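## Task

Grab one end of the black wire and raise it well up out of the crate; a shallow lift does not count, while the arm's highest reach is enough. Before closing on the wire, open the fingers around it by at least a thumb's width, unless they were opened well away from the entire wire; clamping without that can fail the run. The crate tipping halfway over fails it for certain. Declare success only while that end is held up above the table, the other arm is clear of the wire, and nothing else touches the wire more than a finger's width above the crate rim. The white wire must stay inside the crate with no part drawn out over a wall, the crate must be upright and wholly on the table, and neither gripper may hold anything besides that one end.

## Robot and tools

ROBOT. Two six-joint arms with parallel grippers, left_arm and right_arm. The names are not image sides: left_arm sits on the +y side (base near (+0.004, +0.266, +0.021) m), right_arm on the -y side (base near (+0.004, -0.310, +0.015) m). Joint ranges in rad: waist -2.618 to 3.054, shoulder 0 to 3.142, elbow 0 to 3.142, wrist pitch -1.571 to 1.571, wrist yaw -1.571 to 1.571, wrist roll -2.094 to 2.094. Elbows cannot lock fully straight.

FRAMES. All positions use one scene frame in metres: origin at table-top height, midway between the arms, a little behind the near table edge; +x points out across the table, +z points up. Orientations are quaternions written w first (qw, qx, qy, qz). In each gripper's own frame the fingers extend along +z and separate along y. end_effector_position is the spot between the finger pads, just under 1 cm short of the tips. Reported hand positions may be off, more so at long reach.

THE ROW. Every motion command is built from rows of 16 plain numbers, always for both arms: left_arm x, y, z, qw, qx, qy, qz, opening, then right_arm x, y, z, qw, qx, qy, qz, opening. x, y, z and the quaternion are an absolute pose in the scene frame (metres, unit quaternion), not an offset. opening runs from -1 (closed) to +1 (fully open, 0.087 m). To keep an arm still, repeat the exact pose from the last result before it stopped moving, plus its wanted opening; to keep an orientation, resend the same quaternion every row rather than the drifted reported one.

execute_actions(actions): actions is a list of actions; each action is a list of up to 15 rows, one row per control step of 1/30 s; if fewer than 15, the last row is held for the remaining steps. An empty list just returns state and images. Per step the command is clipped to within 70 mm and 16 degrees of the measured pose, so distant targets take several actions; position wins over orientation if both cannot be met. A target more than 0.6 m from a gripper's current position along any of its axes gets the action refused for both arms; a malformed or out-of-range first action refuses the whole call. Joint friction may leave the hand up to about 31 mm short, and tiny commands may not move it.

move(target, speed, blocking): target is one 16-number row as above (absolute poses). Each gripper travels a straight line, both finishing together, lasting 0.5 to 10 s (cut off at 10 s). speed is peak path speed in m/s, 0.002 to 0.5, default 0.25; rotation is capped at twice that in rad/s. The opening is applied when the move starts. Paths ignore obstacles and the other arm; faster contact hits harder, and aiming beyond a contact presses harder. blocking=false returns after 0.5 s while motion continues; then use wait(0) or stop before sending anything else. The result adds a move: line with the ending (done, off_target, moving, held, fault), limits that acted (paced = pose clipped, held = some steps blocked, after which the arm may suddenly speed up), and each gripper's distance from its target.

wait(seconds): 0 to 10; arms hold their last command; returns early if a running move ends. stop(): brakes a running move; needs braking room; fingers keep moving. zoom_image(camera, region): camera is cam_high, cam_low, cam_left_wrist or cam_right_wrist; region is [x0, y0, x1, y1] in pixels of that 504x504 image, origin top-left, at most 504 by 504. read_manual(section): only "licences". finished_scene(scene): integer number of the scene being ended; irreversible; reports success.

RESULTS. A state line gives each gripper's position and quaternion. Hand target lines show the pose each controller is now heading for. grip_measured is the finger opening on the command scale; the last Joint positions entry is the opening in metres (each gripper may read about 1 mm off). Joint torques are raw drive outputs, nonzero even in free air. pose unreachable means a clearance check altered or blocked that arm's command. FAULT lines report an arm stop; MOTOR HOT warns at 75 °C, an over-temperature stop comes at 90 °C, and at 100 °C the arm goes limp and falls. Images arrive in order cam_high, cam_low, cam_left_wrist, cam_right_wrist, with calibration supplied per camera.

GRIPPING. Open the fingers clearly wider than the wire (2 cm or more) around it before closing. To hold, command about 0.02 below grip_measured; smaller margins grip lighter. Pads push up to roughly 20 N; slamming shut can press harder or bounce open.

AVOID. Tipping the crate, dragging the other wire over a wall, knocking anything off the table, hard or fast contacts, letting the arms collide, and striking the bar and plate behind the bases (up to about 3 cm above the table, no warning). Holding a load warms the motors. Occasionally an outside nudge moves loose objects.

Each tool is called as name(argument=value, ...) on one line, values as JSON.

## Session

execute_actions(actions=[])

Scene clock: 0.00 s.
left_arm: end_effector_position=(+0.3087, +0.4422, +0.2249) grip_measured=+1.000 end_effector_quat_wxyz=(+0.306, -0.341, +0.840, -0.289) | right_arm: end_effector_position=(+0.1733, -0.3238, +0.1377) grip_measured=+0.989 end_effector_quat_wxyz=(+0.002, -0.686, +0.727, -0.011)
Joint positions: left_arm=[ 0.87   1.681  1.544 -1.088  0.815 -0.021  0.087] | right_arm=[ 0.067  1.147  0.988 -1.378 -0.03  -1.416  0.087]
Joint velocities: left_arm=[-0.007 -0.017 -0.002 -0.007 -0.051  0.037  0.   ] | right_arm=[-0.012  0.002  0.012 -0.066 -0.007 -0.007  0.001]
Joint torques (N m, as the arm reports them, + toward a larger angle): no reading
Motor temperatures (°C, as the motors report them): left_arm=[32 34 32 32 32 32] | right_arm=[33 37 35 33 33 31]
Hand target (left_arm): +0.309, +0.442, +0.225; +0.306, -0.341, +0.840, -0.289
Hand target (right_arm): +0.173, -0.324, +0.138; -0.002, +0.686, -0.727, +0.011
camera_calibration (this result's frames):
cam_left_wrist: T_world_to_cam=[[0.403014, -0.590199, 0.699461, -0.0213016], [-0.914922, -0.278427, 0.292225, 0.360505], [0.0222778, -0.757723, -0.652196, 0.612566], [0, 0, 0, 1]] pos_world=[0.324772, 0.551957, 0.309064]
cam_right_wrist: T_world_to_cam=[[0.99788, -0.0540868, 0.0362021, -0.203776], [-0.0625369, -0.642708, 0.763555, -0.281941], [-0.0180309, -0.7642, -0.644727, -0.0163218], [0, 0, 0, 1]] pos_world=[0.185418, -0.204701, 0.212132]

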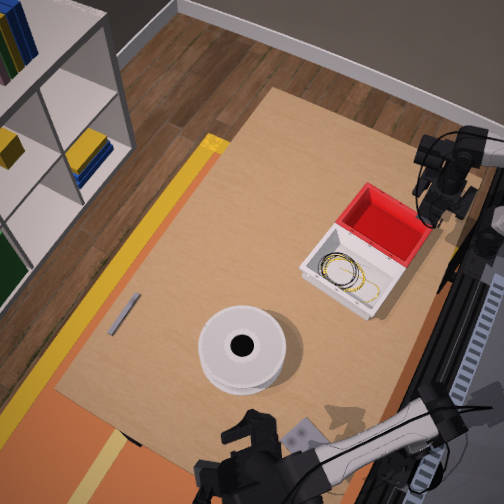

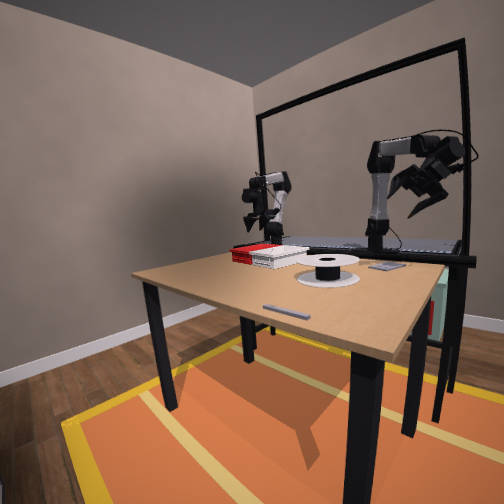

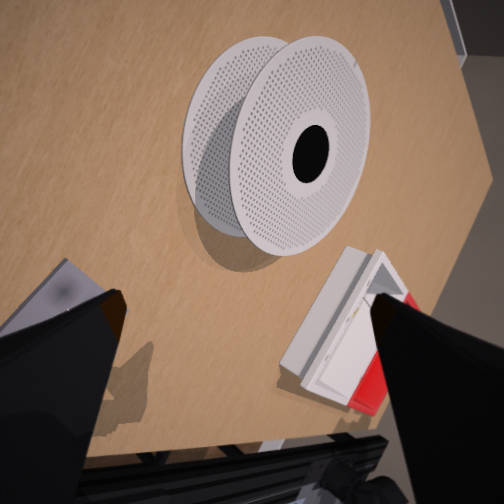

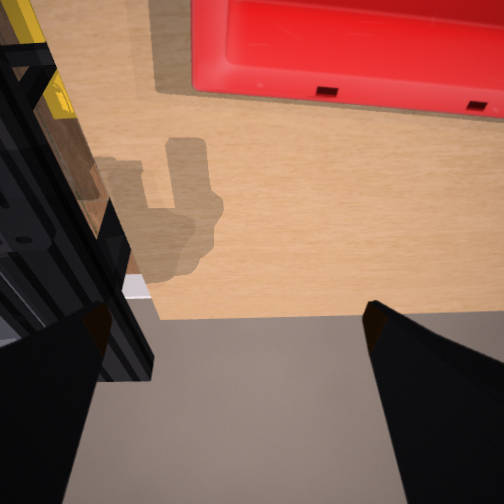

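zoom_image(camera="cam_high", region=[290, 215, 410, 325])

move(target=[0.3087,0.4422,0.2249,0.306,-0.341,0.84,-0.289,1,0.36,-0.06,0.15,0,0,1,0,-0.3])

Region (290, 215, 410, 325) of cam_high's 504x504 image, scaled by 4.200, with more detail than that image has; it fills the top 462 rows of this view, and the rest is white.

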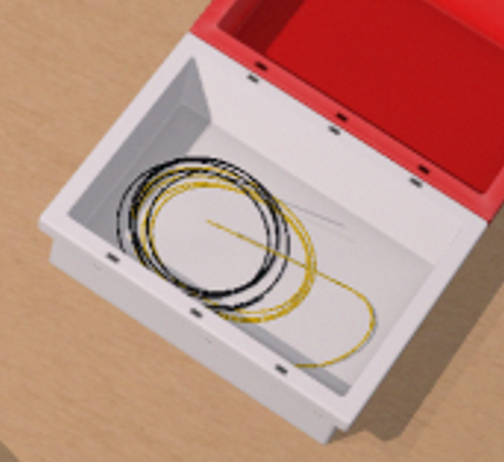

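Scene clock: 9.57 s.
left_arm: end_effector_position=(+0.3087, +0.4422, +0.2249) grip_measured=+1.000 end_effector_quat_wxyz=(+0.306, -0.341, +0.840, -0.289) | right_arm: end_effector_position=(+0.3620, -0.0658, +0.1465) grip_measured=-0.300 end_effector_quat_wxyz=(+0.040, -0.003, +0.999, +0.029)
Joint positions: left_arm=[ 0.87   1.681  1.544 -1.088  0.815 -0.021  0.087] | right_arm=[ 0.492  2.284  2.389 -1.543 -0.045  0.52   0.031]
Joint velocities: left_arm=[-0.012 -0.007  0.012 -0.007  0.007 -0.051  0.   ] | right_arm=[ 0.002  0.002  0.002 -0.037 -0.007  0.022 -0.001]
Joint torques (N m, as the arm reports them, + toward a larger angle): left_arm=[ 0.21 -8.56  7.78  0.77  0.42  0.15] | right_arm=[  0.29 -10.35   6.66   0.5   -0.1    0.16]
Motor temperatures (°C, as the motors report them): left_arm=[32 36 34 32 32 32] | right_arm=[33 37 36 33 33 31]
Hand target (left_arm): +0.309, +0.442, +0.225; +0.306, -0.341, +0.840, -0.289
Hand target (right_arm): +0.362, -0.063, +0.152; +0.043, +0.003, +0.998, +0.035
Off the commanded pose (left_arm): 0.000 m, 0 deg.
Off the commanded pose (right_arm): 0.007 m, 6 deg.
joint sent to its limit (right arm) — the command would take joint 4 (wrist pitch) past its lower limit, so that joint was sent only as far as its limit.
move: off_target (right_arm)
camera_calibration (this result's frames):
cam_left_wrist: T_world_to_cam=[[0.403014, -0.590199, 0.699461, -0.0213016], [-0.914922, -0.278427, 0.292225, 0.360505], [0.0222778, -0.757723, -0.652196, 0.612566], [0, 0, 0, 1]] pos_world=[0.324772, 0.551957, 0.309064]
cam_right_wrist: T_world_to_cam=[[0.00963307, -0.999154, -0.0399918, -0.0717413], [-0.712561, -0.0349176, 0.70074, 0.173485], [-0.701544, 0.0217463, -0.712295, 0.498922], [0, 0, 0, 1]] pos_world=[0.474325, -0.0764726, 0.230943]

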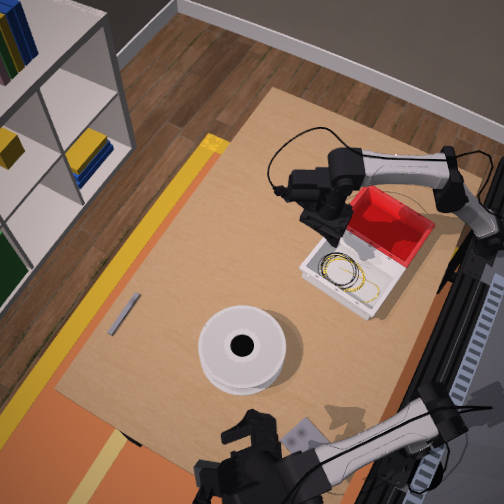

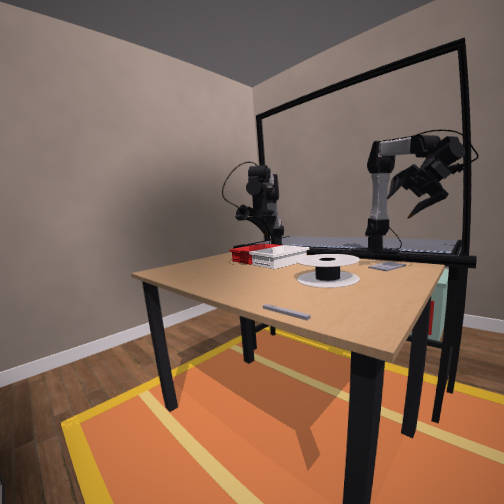

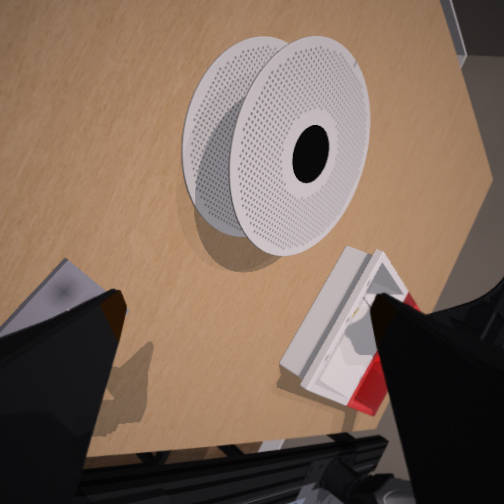

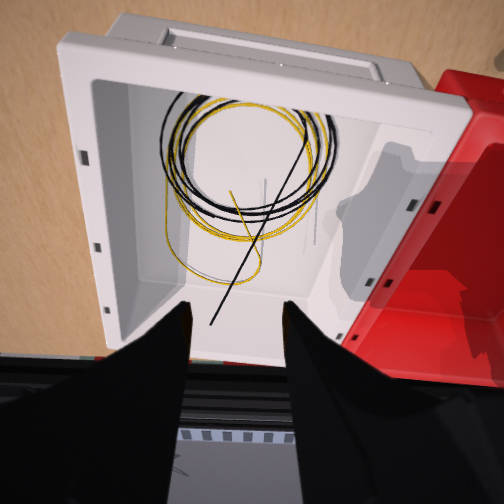

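move(target=[0.3087,0.4422,0.2249,0.306,-0.341,0.84,-0.289,1,0.27,-0.04,0.15,0,-0.707,0.707,0,-0.3])

Scene clock: 18.03 s.
left_arm: end_effector_position=(+0.3087, +0.4422, +0.2249) grip_measured=+1.000 end_effector_quat_wxyz=(+0.306, -0.341, +0.840, -0.289) | right_arm: end_effector_position=(+0.2718, -0.0346, +0.1453) grip_measured=-0.300 end_effector_quat_wxyz=(+0.004, +0.701, -0.714, -0.008)
Joint positions: left_arm=[ 0.87   1.681  1.544 -1.088  0.815 -0.021  0.087] | right_arm=[ 0.815  2.104  2.092 -1.523 -0.039 -0.708  0.031]
Joint velocities: left_arm=[-0.027  0.007  0.017 -0.081 -0.022 -0.051  0.   ] | right_arm=[-0.017 -0.022  0.017  0.007 -0.022 -0.066  0.   ]
Joint torques (N m, as the arm reports them, + toward a larger angle): left_arm=[ 0.23 -8.56  7.8   0.77  0.42  0.15] | right_arm=[  0.3  -11.16   3.67   0.44  -0.02  -0.06]
Motor temperatures (°C, as the motors report them): left_arm=[32 38 35 33 32 32] | right_arm=[33 41 37 33 33 31]
Hand target (left_arm): +0.309, +0.442, +0.225; +0.306, -0.341, +0.840, -0.289
Hand target (right_arm): +0.270, -0.037, +0.149; +0.001, +0.707, -0.707, -0.005
Off the commanded pose (left_arm): 0.000 m, 0 deg.
Off the commanded pose (right_arm): 0.007 m, 2 deg.
move: done
camera_calibration (this result's frames):
cam_left_wrist: T_world_to_cam=[[0.403014, -0.590199, 0.699461, -0.0213016], [-0.914922, -0.278427, 0.292225, 0.360505], [0.0222778, -0.757723, -0.652196, 0.612566], [0, 0, 0, 1]] pos_world=[0.324772, 0.551957, 0.309064]
cam_right_wrist: T_world_to_cam=[[0.999883, -0.0152721, -0.00116565, -0.280465], [-0.00919001, -0.659079, 0.752017, -0.109139], [-0.0122531, -0.751918, -0.659142, 0.212246], [0, 0, 0, 1]] pos_world=[0.28203, 0.0833766, 0.221648]

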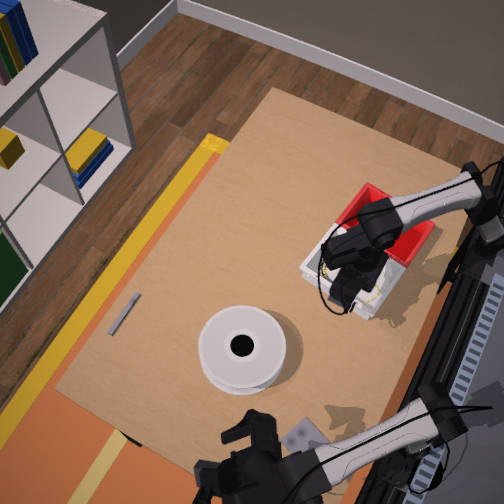

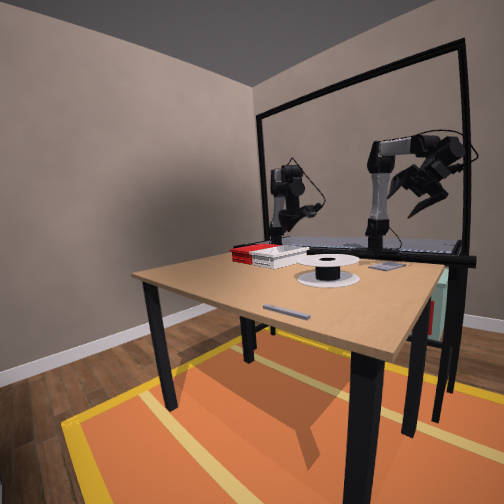

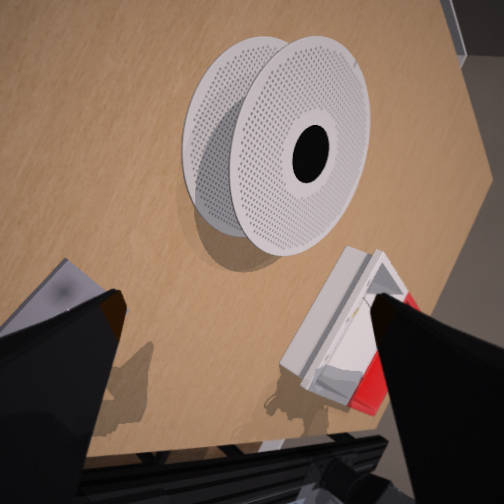

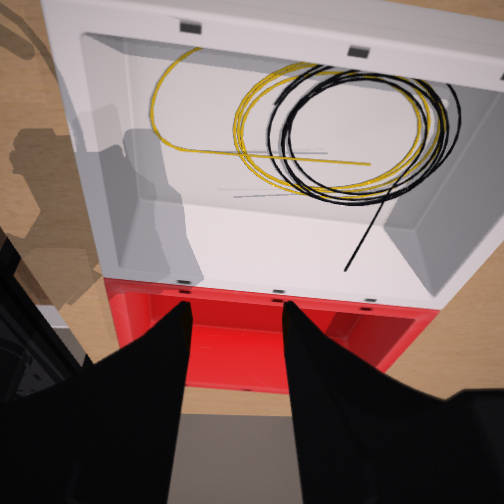

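move(target=[0.3087,0.4422,0.2249,0.306,-0.341,0.84,-0.289,1,0.322,-0.06,0.14,0,-0.707,0.707,0,-0.1], speed=0.1)

move(target=[0.3087,0.4422,0.2249,0.306,-0.341,0.84,-0.289,1,0.325,-0.062,0.098,0,-0.707,0.707,0,-0.1], speed=0.05)

Scene clock: 23.23 s.
left_arm: end_effector_position=(+0.3087, +0.4422, +0.2249) grip_measured=+1.000 end_effector_quat_wxyz=(+0.306, -0.341, +0.840, -0.289) | right_arm: end_effector_position=(+0.3168, -0.0597, +0.1352) grip_measured=-0.100 end_effector_quat_wxyz=(+0.005, +0.705, -0.709, -0.002)
Joint positions: left_arm=[ 0.87   1.681  1.544 -1.088  0.815 -0.021  0.087] | right_arm=[ 0.701  2.17   2.151 -1.522 -0.031 -0.835  0.039]
Joint velocities: left_arm=[-0.002 -0.012  0.007 -0.007 -0.022  0.022  0.   ] | right_arm=[-0.002  0.007 -0.017 -0.037 -0.022 -0.037  0.   ]
Joint torques (N m, as the arm reports them, + toward a larger angle): left_arm=[ 0.21 -8.58  7.77  0.77  0.42  0.14] | right_arm=[-0.99 -9.65  6.79  0.27 -0.05 -0.06]
Motor temperatures (°C, as the motors report them): left_arm=[32 39 35 33 32 32] | right_arm=[33 43 37 33 33 31]
Hand target (left_arm): +0.309, +0.442, +0.225; +0.306, -0.341, +0.840, -0.289
Hand target (right_arm): +0.322, -0.061, +0.140; -0.001, +0.707, -0.707, +0.002
Off the commanded pose (left_arm): 0.000 m, 0 deg.
Off the commanded pose (right_arm): 0.007 m, 1 deg.
move: done
camera_calibration (this result's frames):
cam_left_wrist: T_world_to_cam=[[0.403014, -0.590199, 0.699461, -0.0213016], [-0.914922, -0.278427, 0.292225, 0.360505], [0.0222778, -0.757723, -0.652196, 0.612566], [0, 0, 0, 1]] pos_world=[0.324772, 0.551957, 0.309064]
cam_right_wrist: T_world_to_cam=[[0.999977, -0.00259981, 0.00632016, -0.326171], [-0.0064885, -0.651511, 0.758611, -0.118964], [0.00214541, -0.758635, -0.651513, 0.181339], [0, 0, 0, 1]] pos_world=[0.325003, 0.0592161, 0.210454]

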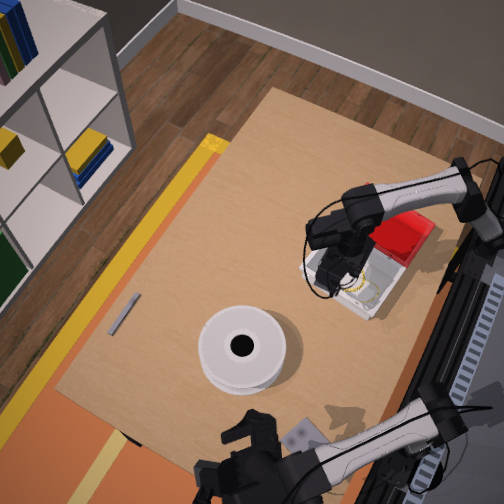

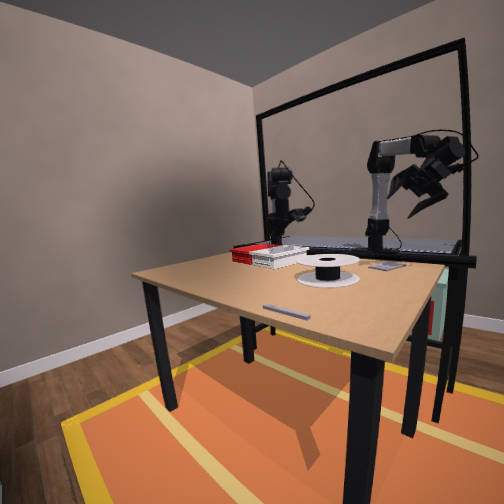

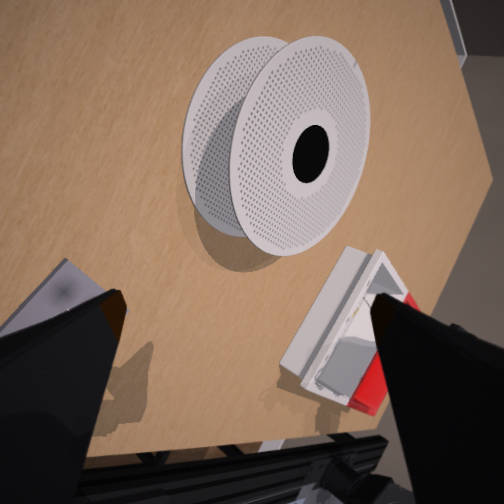

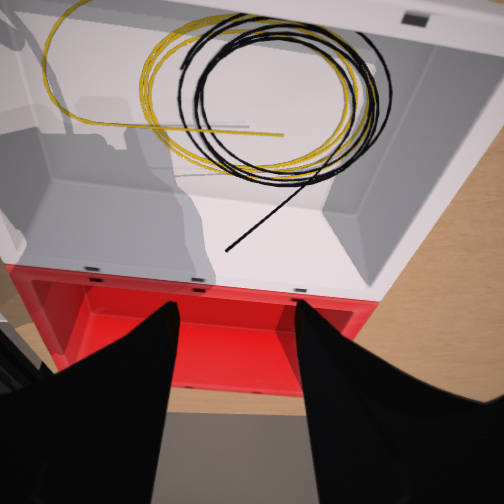

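Scene clock: 24.47 s.
left_arm: end_effector_position=(+0.3087, +0.4422, +0.2249) grip_measured=+1.000 end_effector_quat_wxyz=(+0.306, -0.341, +0.840, -0.289) | right_arm: end_effector_position=(+0.3234, -0.0553, +0.0988) grip_measured=-0.100 end_effector_quat_wxyz=(-0.002, +0.708, -0.706, -0.002)
Joint positions: left_arm=[ 0.87   1.681  1.544 -1.088  0.815 -0.021  0.087] | right_arm=[ 0.701  2.17   2.007 -1.363 -0.031 -0.842  0.039]
Joint velocities: left_arm=[-0.017 -0.007 -0.017 -0.007 -0.007  0.037  0.   ] | right_arm=[-0.012 -0.007  0.017 -0.051 -0.051  0.022  0.001]
Joint torques (N m, as the arm reports them, + toward a larger angle): left_arm=[ 0.22 -8.58  7.78  0.77  0.41  0.14] | right_arm=[ -1.03 -10.83   3.78   0.45  -0.04  -0.05]
Motor temperatures (°C, as the motors report them): left_arm=[32 39 35 33 32 32] | right_arm=[33 43 37 33 33 31]
Hand target (left_arm): +0.309, +0.442, +0.225; +0.306, -0.341, +0.840, -0.289
Hand target (right_arm): +0.325, -0.062, +0.098; +0.000, +0.707, -0.707, +0.000
Off the commanded pose (left_arm): 0.000 m, 0 deg.
Off the commanded pose (right_arm): 0.007 m, 0 deg.
move: done
camera_calibration (this result's frames):
cam_left_wrist: T_world_to_cam=[[0.403014, -0.590199, 0.699461, -0.0213016], [-0.914922, -0.278427, 0.292225, 0.360505], [0.0222778, -0.757723, -0.652196, 0.612566], [0, 0, 0, 1]] pos_world=[0.324772, 0.551957, 0.309064]
cam_right_wrist: T_world_to_cam=[[0.999836, 0.00492756, 0.0174158, -0.333212], [-0.00985048, -0.659094, 0.751996, -0.0871015], [0.0151841, -0.752044, -0.658938, 0.157776], [0, 0, 0, 1]] pos_world=[0.329903, 0.0628881, 0.175267]

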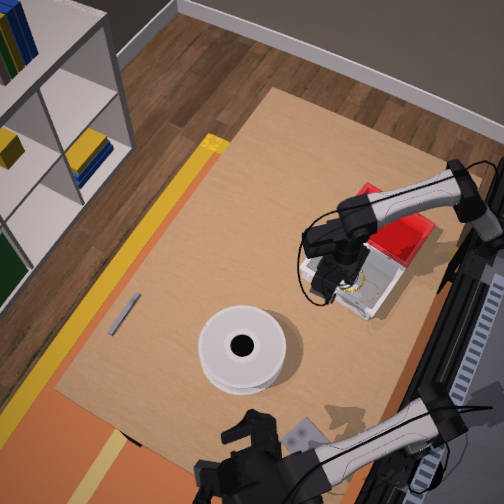

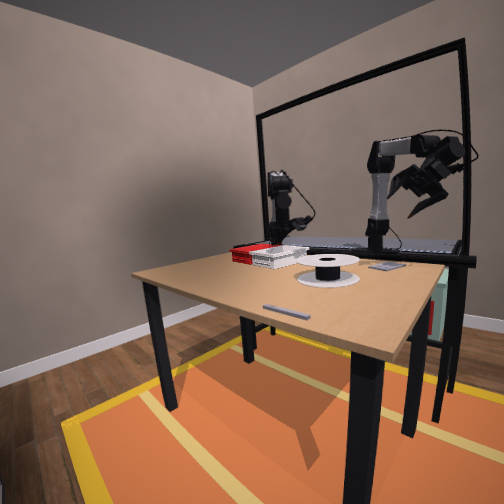

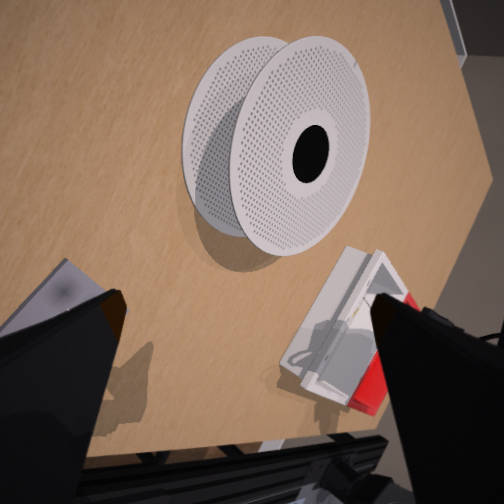

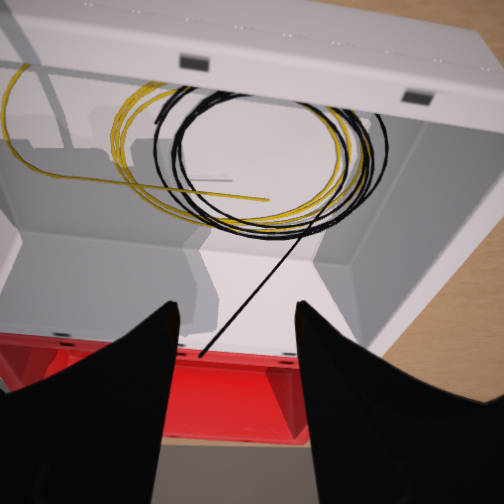

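move(target=[0.3087,0.4422,0.2249,0.306,-0.341,0.84,-0.289,1,0.322,-0.066,0.095,0,-0.707,0.707,0,-0.1], speed=0.05)

move(target=[0.3087,0.4422,0.2249,0.306,-0.341,0.84,-0.289,1,0.322,-0.066,0.095,0,-0.707,0.707,0,-1])

move(target=[0.3087,0.4422,0.2249,0.306,-0.341,0.84,-0.289,1,0.322,-0.066,0.15,0,-0.707,0.707,0,-1], speed=0.05)

Scene clock: 31.13 s.
left_arm: end_effector_position=(+0.3087, +0.4422, +0.2249) grip_measured=+1.000 end_effector_quat_wxyz=(+0.306, -0.341, +0.840, -0.289) | right_arm: end_effector_position=(+0.3197, -0.0590, +0.0914) grip_measured=-0.100 end_effector_quat_wxyz=(+0.003, +0.708, -0.706, -0.002)
Joint positions: left_arm=[ 0.87   1.681  1.544 -1.088  0.815 -0.021  0.087] | right_arm=[ 0.701  2.157  1.955 -1.335 -0.031 -0.844  0.039]
Joint velocities: left_arm=[ 0.002  0.007 -0.022 -0.022 -0.022  0.037  0.   ] | right_arm=[-0.027 -0.022  0.007  0.051 -0.139  0.022  0.   ]
Joint torques (N m, as the arm reports them, + toward a larger angle): left_arm=[ 0.25 -8.59  7.78  0.76  0.42  0.14] | right_arm=[ -1.22 -11.29   3.71   0.46  -0.05  -0.04]
Motor temperatures (°C, as the motors report them): left_arm=[32 39 36 33 32 32] | right_arm=[33 45 37 33 33 31]
Hand target (left_arm): +0.309, +0.442, +0.225; +0.306, -0.341, +0.840, -0.289
Hand target (right_arm): +0.322, -0.066, +0.095; +0.000, +0.707, -0.707, +0.000
Off the commanded pose (left_arm): 0.000 m, 0 deg.
Off the commanded pose (right_arm): 0.008 m, 0 deg.
move: done
camera_calibration (this result's frames):
cam_left_wrist: T_world_to_cam=[[0.403014, -0.590199, 0.699461, -0.0213016], [-0.914922, -0.278427, 0.292225, 0.360505], [0.0222778, -0.757723, -0.652196, 0.612566], [0, 0, 0, 1]] pos_world=[0.324772, 0.551957, 0.309064]
cam_right_wrist: T_world_to_cam=[[0.999934, 0.00664445, 0.00942381, -0.328492], [-0.00278762, -0.653737, 0.756717, -0.0863769], [0.0111887, -0.756693, -0.653675, 0.150669], [0, 0, 0, 1]] pos_world=[0.326543, 0.059725, 0.166947]

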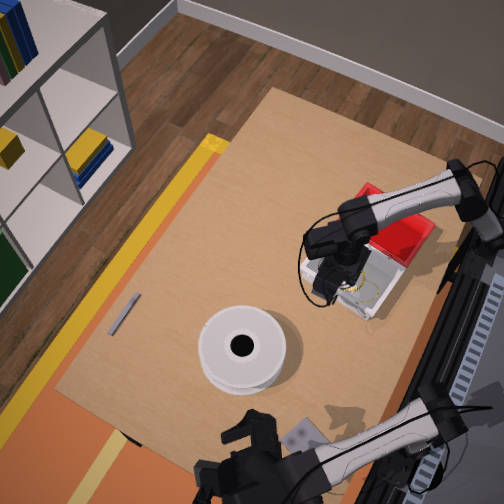

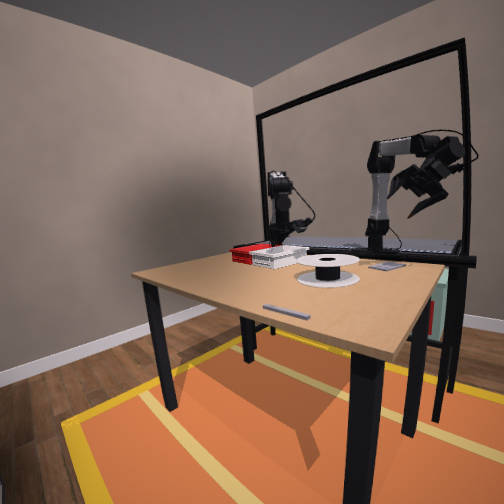

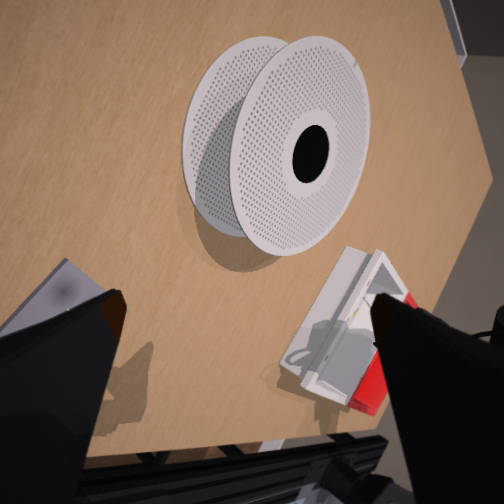

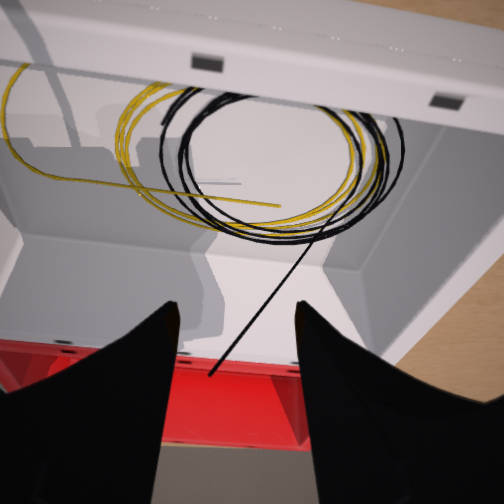

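Scene clock: 31.83 s.
left_arm: end_effector_position=(+0.3087, +0.4422, +0.2249) grip_measured=+1.000 end_effector_quat_wxyz=(+0.306, -0.341, +0.840, -0.289) | right_arm: end_effector_position=(+0.3198, -0.0589, +0.0913) grip_measured=-1.000 end_effector_quat_wxyz=(+0.003, +0.708, -0.706, -0.002)
Joint positions: left_arm=[ 0.87   1.681  1.544 -1.088  0.815 -0.021  0.087] | right_arm=[ 0.701  2.157  1.955 -1.334 -0.031 -0.844  0.   ]
Joint velocities: left_arm=[ 0.007 -0.007 -0.022 -0.007  0.11  -0.007  0.   ] | right_arm=[ 0.012 -0.022  0.007  0.037 -0.007 -0.037  0.   ]
Joint torques (N m, as the arm reports them, + toward a larger angle): left_arm=[ 0.22 -8.59  7.79  0.77  0.42  0.15] | right_arm=[ -1.25 -11.4    3.83   0.43  -0.06  -0.04]
Motor temperatures (°C, as the motors report them): left_arm=[32 40 36 33 32 32] | right_arm=[33 46 37 33 33 31]
Hand target (left_arm): +0.309, +0.442, +0.225; +0.306, -0.341, +0.840, -0.289
Hand target (right_arm): +0.322, -0.066, +0.095; +0.000, +0.707, -0.707, +0.000
Off the commanded pose (left_arm): 0.000 m, 0 deg.
Off the commanded pose (right_arm): 0.008 m, 0 deg.
move: done
camera_calibration (this result's frames):
cam_left_wrist: T_world_to_cam=[[0.403014, -0.590199, 0.699461, -0.0213016], [-0.914922, -0.278427, 0.292225, 0.360505], [0.0222778, -0.757723, -0.652196, 0.612566], [0, 0, 0, 1]] pos_world=[0.324772, 0.551957, 0.309064]
cam_right_wrist: T_world_to_cam=[[0.999928, 0.00665992, 0.0099954, -0.328685], [-0.00320417, -0.654122, 0.756382, -0.0861356], [0.0115757, -0.75636, -0.654054, 0.150679], [0, 0, 0, 1]] pos_world=[0.326641, 0.0598136, 0.166989]

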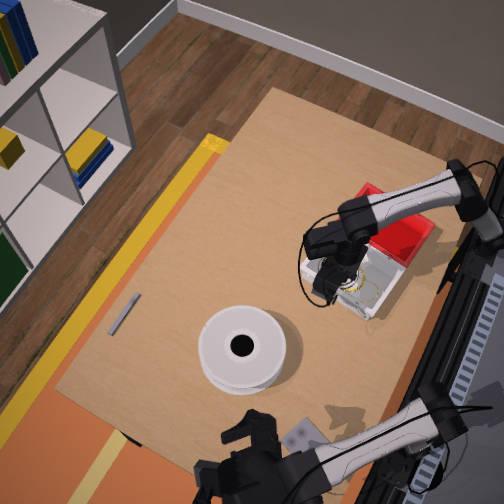

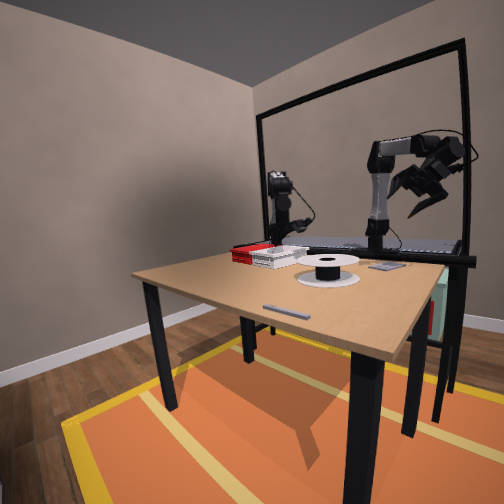

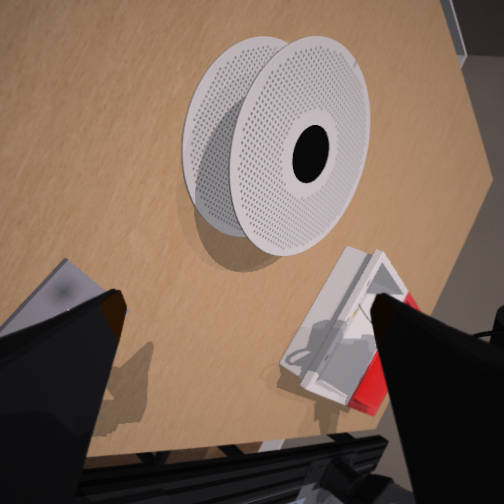

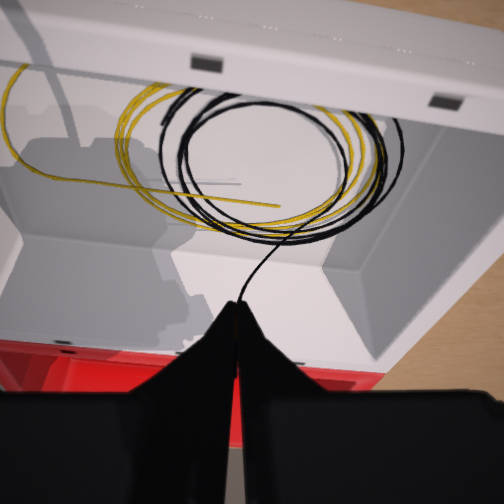

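Scene clock: 33.43 s.
left_arm: end_effector_position=(+0.3087, +0.4422, +0.2249) grip_measured=+1.000 end_effector_quat_wxyz=(+0.306, -0.341, +0.840, -0.289) | right_arm: end_effector_position=(+0.3167, -0.0627, +0.1434) grip_measured=-1.000 end_effector_quat_wxyz=(+0.002, +0.708, -0.706, -0.002)
Joint positions: left_arm=[ 0.87   1.681  1.544 -1.088  0.815 -0.021  0.087] | right_arm=[ 0.695  2.157  2.163 -1.54  -0.031 -0.848  0.   ]
Joint velocities: left_arm=[ 0.002  0.012 -0.002 -0.037 -0.022 -0.007  0.   ] | right_arm=[-0.007 -0.002  0.012 -0.007  0.007  0.022  0.   ]
Joint torques (N m, as the arm reports them, + toward a larger angle): left_arm=[ 0.23 -8.58  7.8   0.76  0.42  0.15] | right_arm=[-1.09 -9.95  6.54  0.27 -0.05 -0.03]
Motor temperatures (°C, as the motors report them): left_arm=[32 40 36 33 32 32] | right_arm=[33 46 37 33 33 31]
Hand target (left_arm): +0.309, +0.442, +0.225; +0.306, -0.341, +0.840, -0.289
Hand target (right_arm): +0.321, -0.066, +0.150; -0.003, +0.707, -0.707, +0.001
Off the commanded pose (left_arm): 0.000 m, 0 deg.
Off the commanded pose (right_arm): 0.009 m, 0 deg.
joint sent to its limit (right arm) — the command would take joint 4 (wrist pitch) past its lower limit, so that joint was sent only as far as its limit.
move: done
camera_calibration (this result's frames):
cam_left_wrist: T_world_to_cam=[[0.403014, -0.590199, 0.699461, -0.0213016], [-0.914922, -0.278427, 0.292225, 0.360505], [0.0222778, -0.757723, -0.652196, 0.612566], [0, 0, 0, 1]] pos_world=[0.324772, 0.551957, 0.309064]
cam_right_wrist: T_world_to_cam=[[0.999918, 0.00517841, 0.0116767, -0.326434], [-0.00543099, -0.655041, 0.755574, -0.127273], [0.0115614, -0.755576, -0.654959, 0.182049], [0, 0, 0, 1]] pos_world=[0.323611, 0.0558728, 0.219211]

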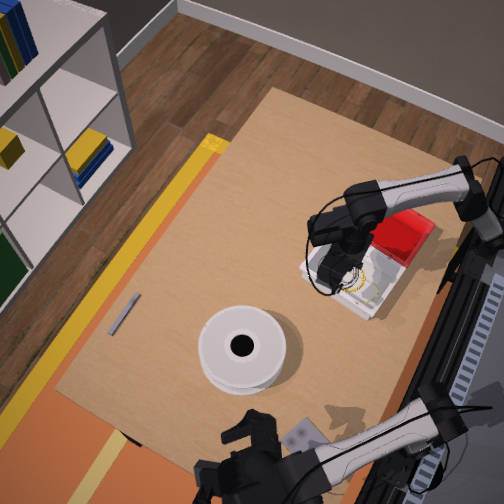

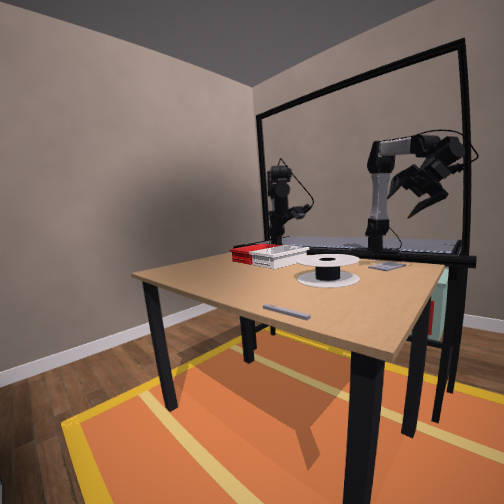

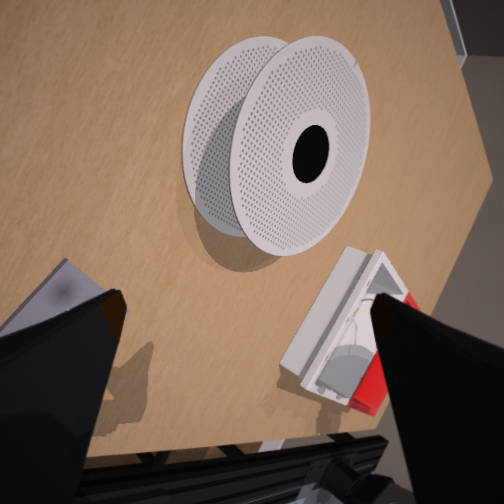

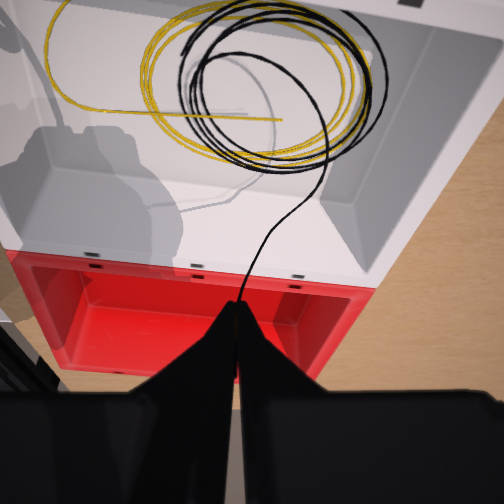

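move(target=[0.3087,0.4422,0.2249,0.306,-0.341,0.84,-0.289,1,0.32,-0.07,0.45,0.543,-0.265,0.775,0.186,-1], speed=0.08)

zoom_image(camera="cam_low", region=[200, 130, 350, 280])

zoom_image(camera="cam_high", region=[290, 205, 410, 325])

Scene clock: 46.33 s.
left_arm: end_effector_position=(+0.3087, +0.4422, +0.2249) grip_measured=+1.000 end_effector_quat_wxyz=(+0.306, -0.341, +0.840, -0.289) | right_arm: end_effector_position=(+0.3196, -0.0727, +0.4491) grip_measured=-1.000 end_effector_quat_wxyz=(+0.538, -0.275, +0.778, +0.172)
Joint positions: left_arm=[ 0.87   1.681  1.544 -1.088  0.815 -0.021  0.087] | right_arm=[ 0.545  1.471  2.103 -0.964 -0.082 -0.026  0.   ]
Joint velocities: left_arm=[ 0.002 -0.012 -0.017 -0.022 -0.007  0.037  0.   ] | right_arm=[ 0.012  0.017  0.002 -0.066  0.007  0.007  0.   ]
Joint torques (N m, as the arm reports them, + toward a larger angle): left_arm=[ 0.22 -8.57  7.77  0.77  0.42  0.15] | right_arm=[ 0.5  -5.9   3.5   2.24  0.01  0.11]
Motor temperatures (°C, as the motors report them): left_arm=[32 41 37 33 32 32] | right_arm=[33 47 38 35 33 31]
Hand target (left_arm): +0.309, +0.442, +0.225; +0.306, -0.341, +0.840, -0.289
Hand target (right_arm): +0.316, -0.073, +0.454; +0.546, -0.268, +0.774, +0.176
Off the commanded pose (left_arm): 0.000 m, 0 deg.
Off the commanded pose (right_arm): 0.003 m, 2 deg.
move: done
camera_calibration (this result's frames):
cam_left_wrist: T_world_to_cam=[[0.403014, -0.590199, 0.699461, -0.0213016], [-0.914922, -0.278427, 0.292225, 0.360505], [0.0222778, -0.757723, -0.652196, 0.612566], [0, 0, 0, 1]] pos_world=[0.324772, 0.551957, 0.309064]
cam_right_wrist: T_world_to_cam=[[0.601199, -0.798262, 0.0365749, -0.27497], [-0.744557, -0.576197, -0.337094, 0.367902], [0.290163, 0.175428, -0.94076, 0.481666], [0, 0, 0, 1]] pos_world=[0.299473, -0.092012, 0.587207]

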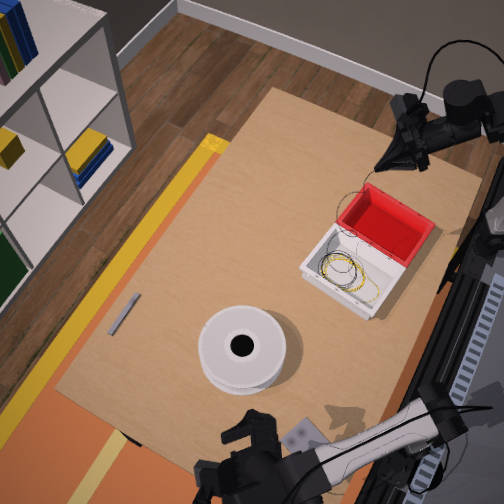

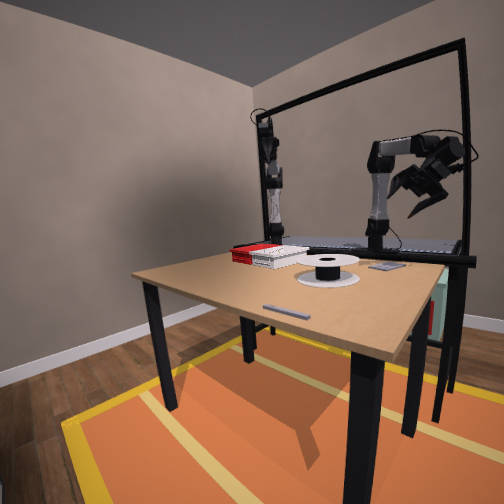

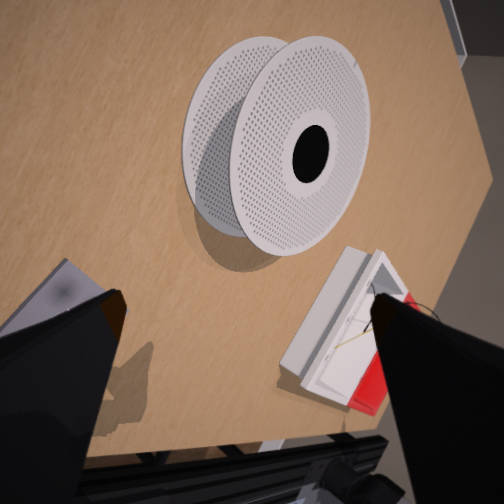

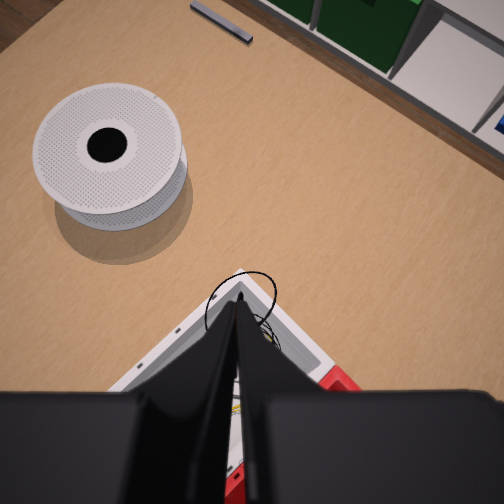

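Region (200, 130, 350, 280) of cam_low's 504x504 image, scaled by 3.360, with more detail than that image has.

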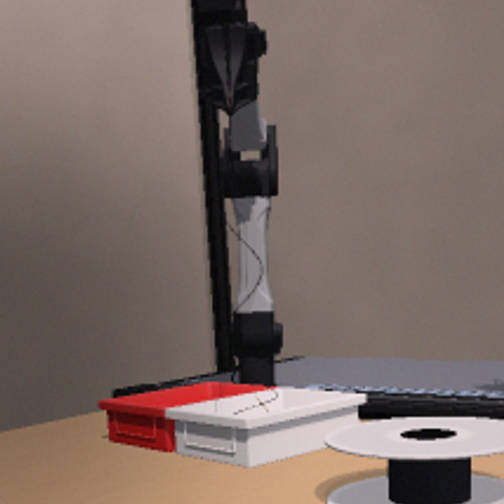

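Region (290, 205, 410, 325) of cam_high's 504x504 image, scaled by 4.200, with more detail than that image has.

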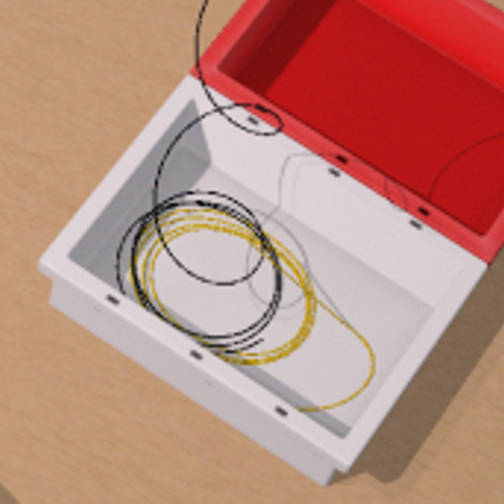

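move(target=[0.3087,0.4422,0.2249,0.306,-0.341,0.84,-0.289,1,0.30,-0.095,0.74,0.839,-0.15,0.437,0.287,-1], speed=0.06)

zoom_image(camera="cam_low", region=[200, 130, 350, 280])

zoom_image(camera="cam_high", region=[290, 205, 410, 325])

Scene clock: 57.73 s.
left_arm: end_effector_position=(+0.3087, +0.4422, +0.2249) grip_measured=+1.000 end_effector_quat_wxyz=(+0.306, -0.341, +0.840, -0.289) | right_arm: end_effector_position=(+0.2969, -0.0904, +0.7319) grip_measured=-1.000 end_effector_quat_wxyz=(+0.835, -0.159, +0.445, +0.281)
Joint positions: left_arm=[ 0.87   1.681  1.544 -1.088  0.815 -0.021  0.087] | right_arm=[ 0.48   1.637  2.663 -0.397 -0.111  0.098  0.   ]
Joint velocities: left_arm=[-0.012 -0.007 -0.002  0.007 -0.022 -0.037  0.   ] | right_arm=[ 0.012 -0.002  0.007  0.037 -0.051 -0.051  0.   ]
Joint torques (N m, as the arm reports them, + toward a larger angle): left_arm=[ 0.2  -8.58  7.78  0.76  0.43  0.14] | right_arm=[-1.03 -3.13  4.07  1.44  0.11  0.1 ]
Motor temperatures (°C, as the motors report them): left_arm=[32 42 37 33 32 32] | right_arm=[33 45 38 37 33 31]
Hand target (left_arm): +0.309, +0.442, +0.225; +0.306, -0.341, +0.840, -0.289
Hand target (right_arm): +0.294, -0.098, +0.739; +0.842, -0.148, +0.437, +0.280
Off the commanded pose (left_arm): 0.000 m, 0 deg.
Off the commanded pose (right_arm): 0.010 m, 2 deg.
move: done
camera_calibration (this result's frames):
cam_left_wrist: T_world_to_cam=[[0.403014, -0.590199, 0.699461, -0.0213016], [-0.914922, -0.278427, 0.292225, 0.360505], [0.0222778, -0.757723, -0.652196, 0.612566], [0, 0, 0, 1]] pos_world=[0.324772, 0.551957, 0.309064]
cam_right_wrist: T_world_to_cam=[[0.597495, -0.801827, 0.00850546, -0.26449], [-0.209275, -0.166167, -0.963635, 0.772874], [0.774082, 0.573987, -0.267086, 0.156752], [0, 0, 0, 1]] pos_world=[0.198436, -0.173623, 0.788885]

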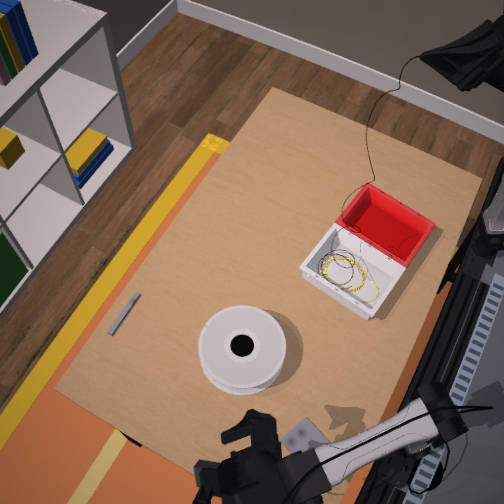

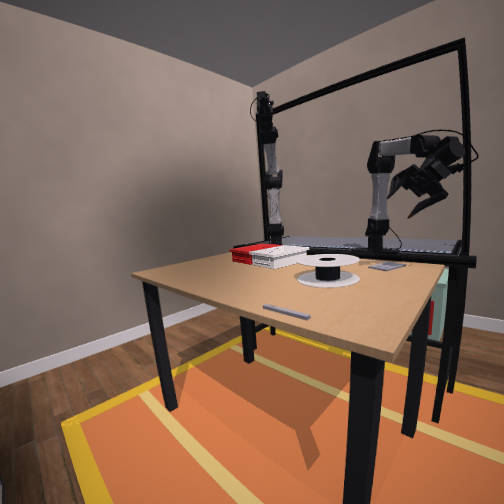

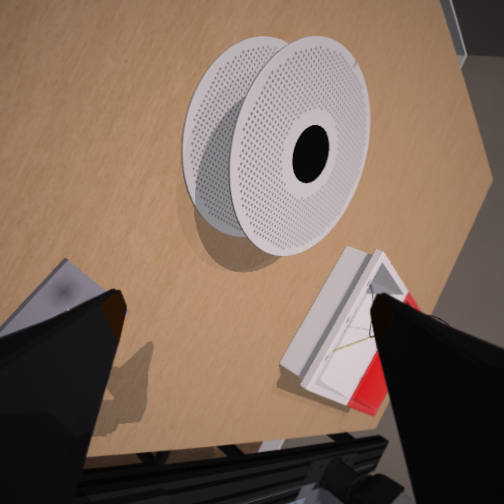

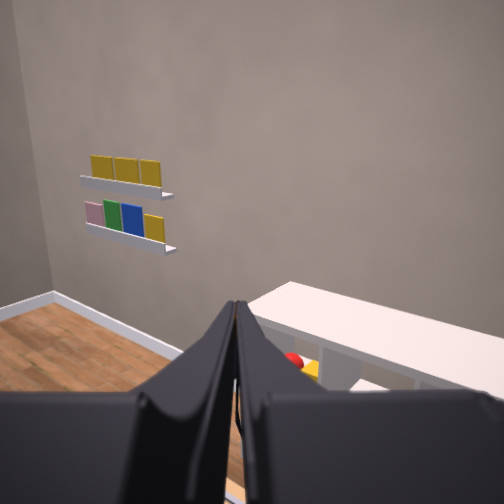

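Region (200, 130, 350, 280) of cam_low's 504x504 image, scaled by 3.360, with more detail than that image has.

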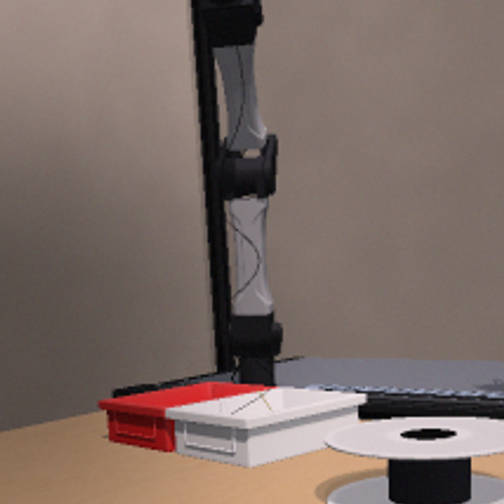

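Region (290, 205, 410, 325) of cam_high's 504x504 image, scaled by 4.200, with more detail than that image has.

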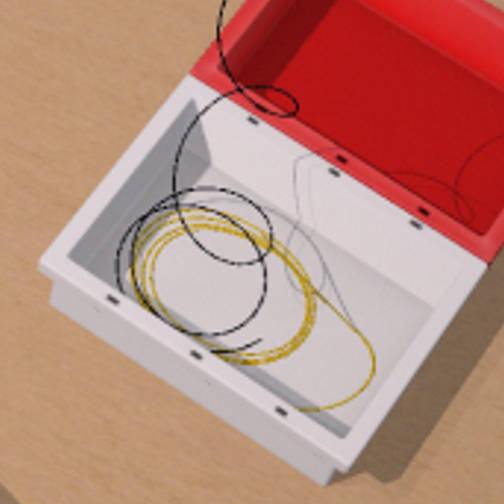

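Contact is about at rim level.

finished_scene(scene=2)

The scene is finished: the task was done.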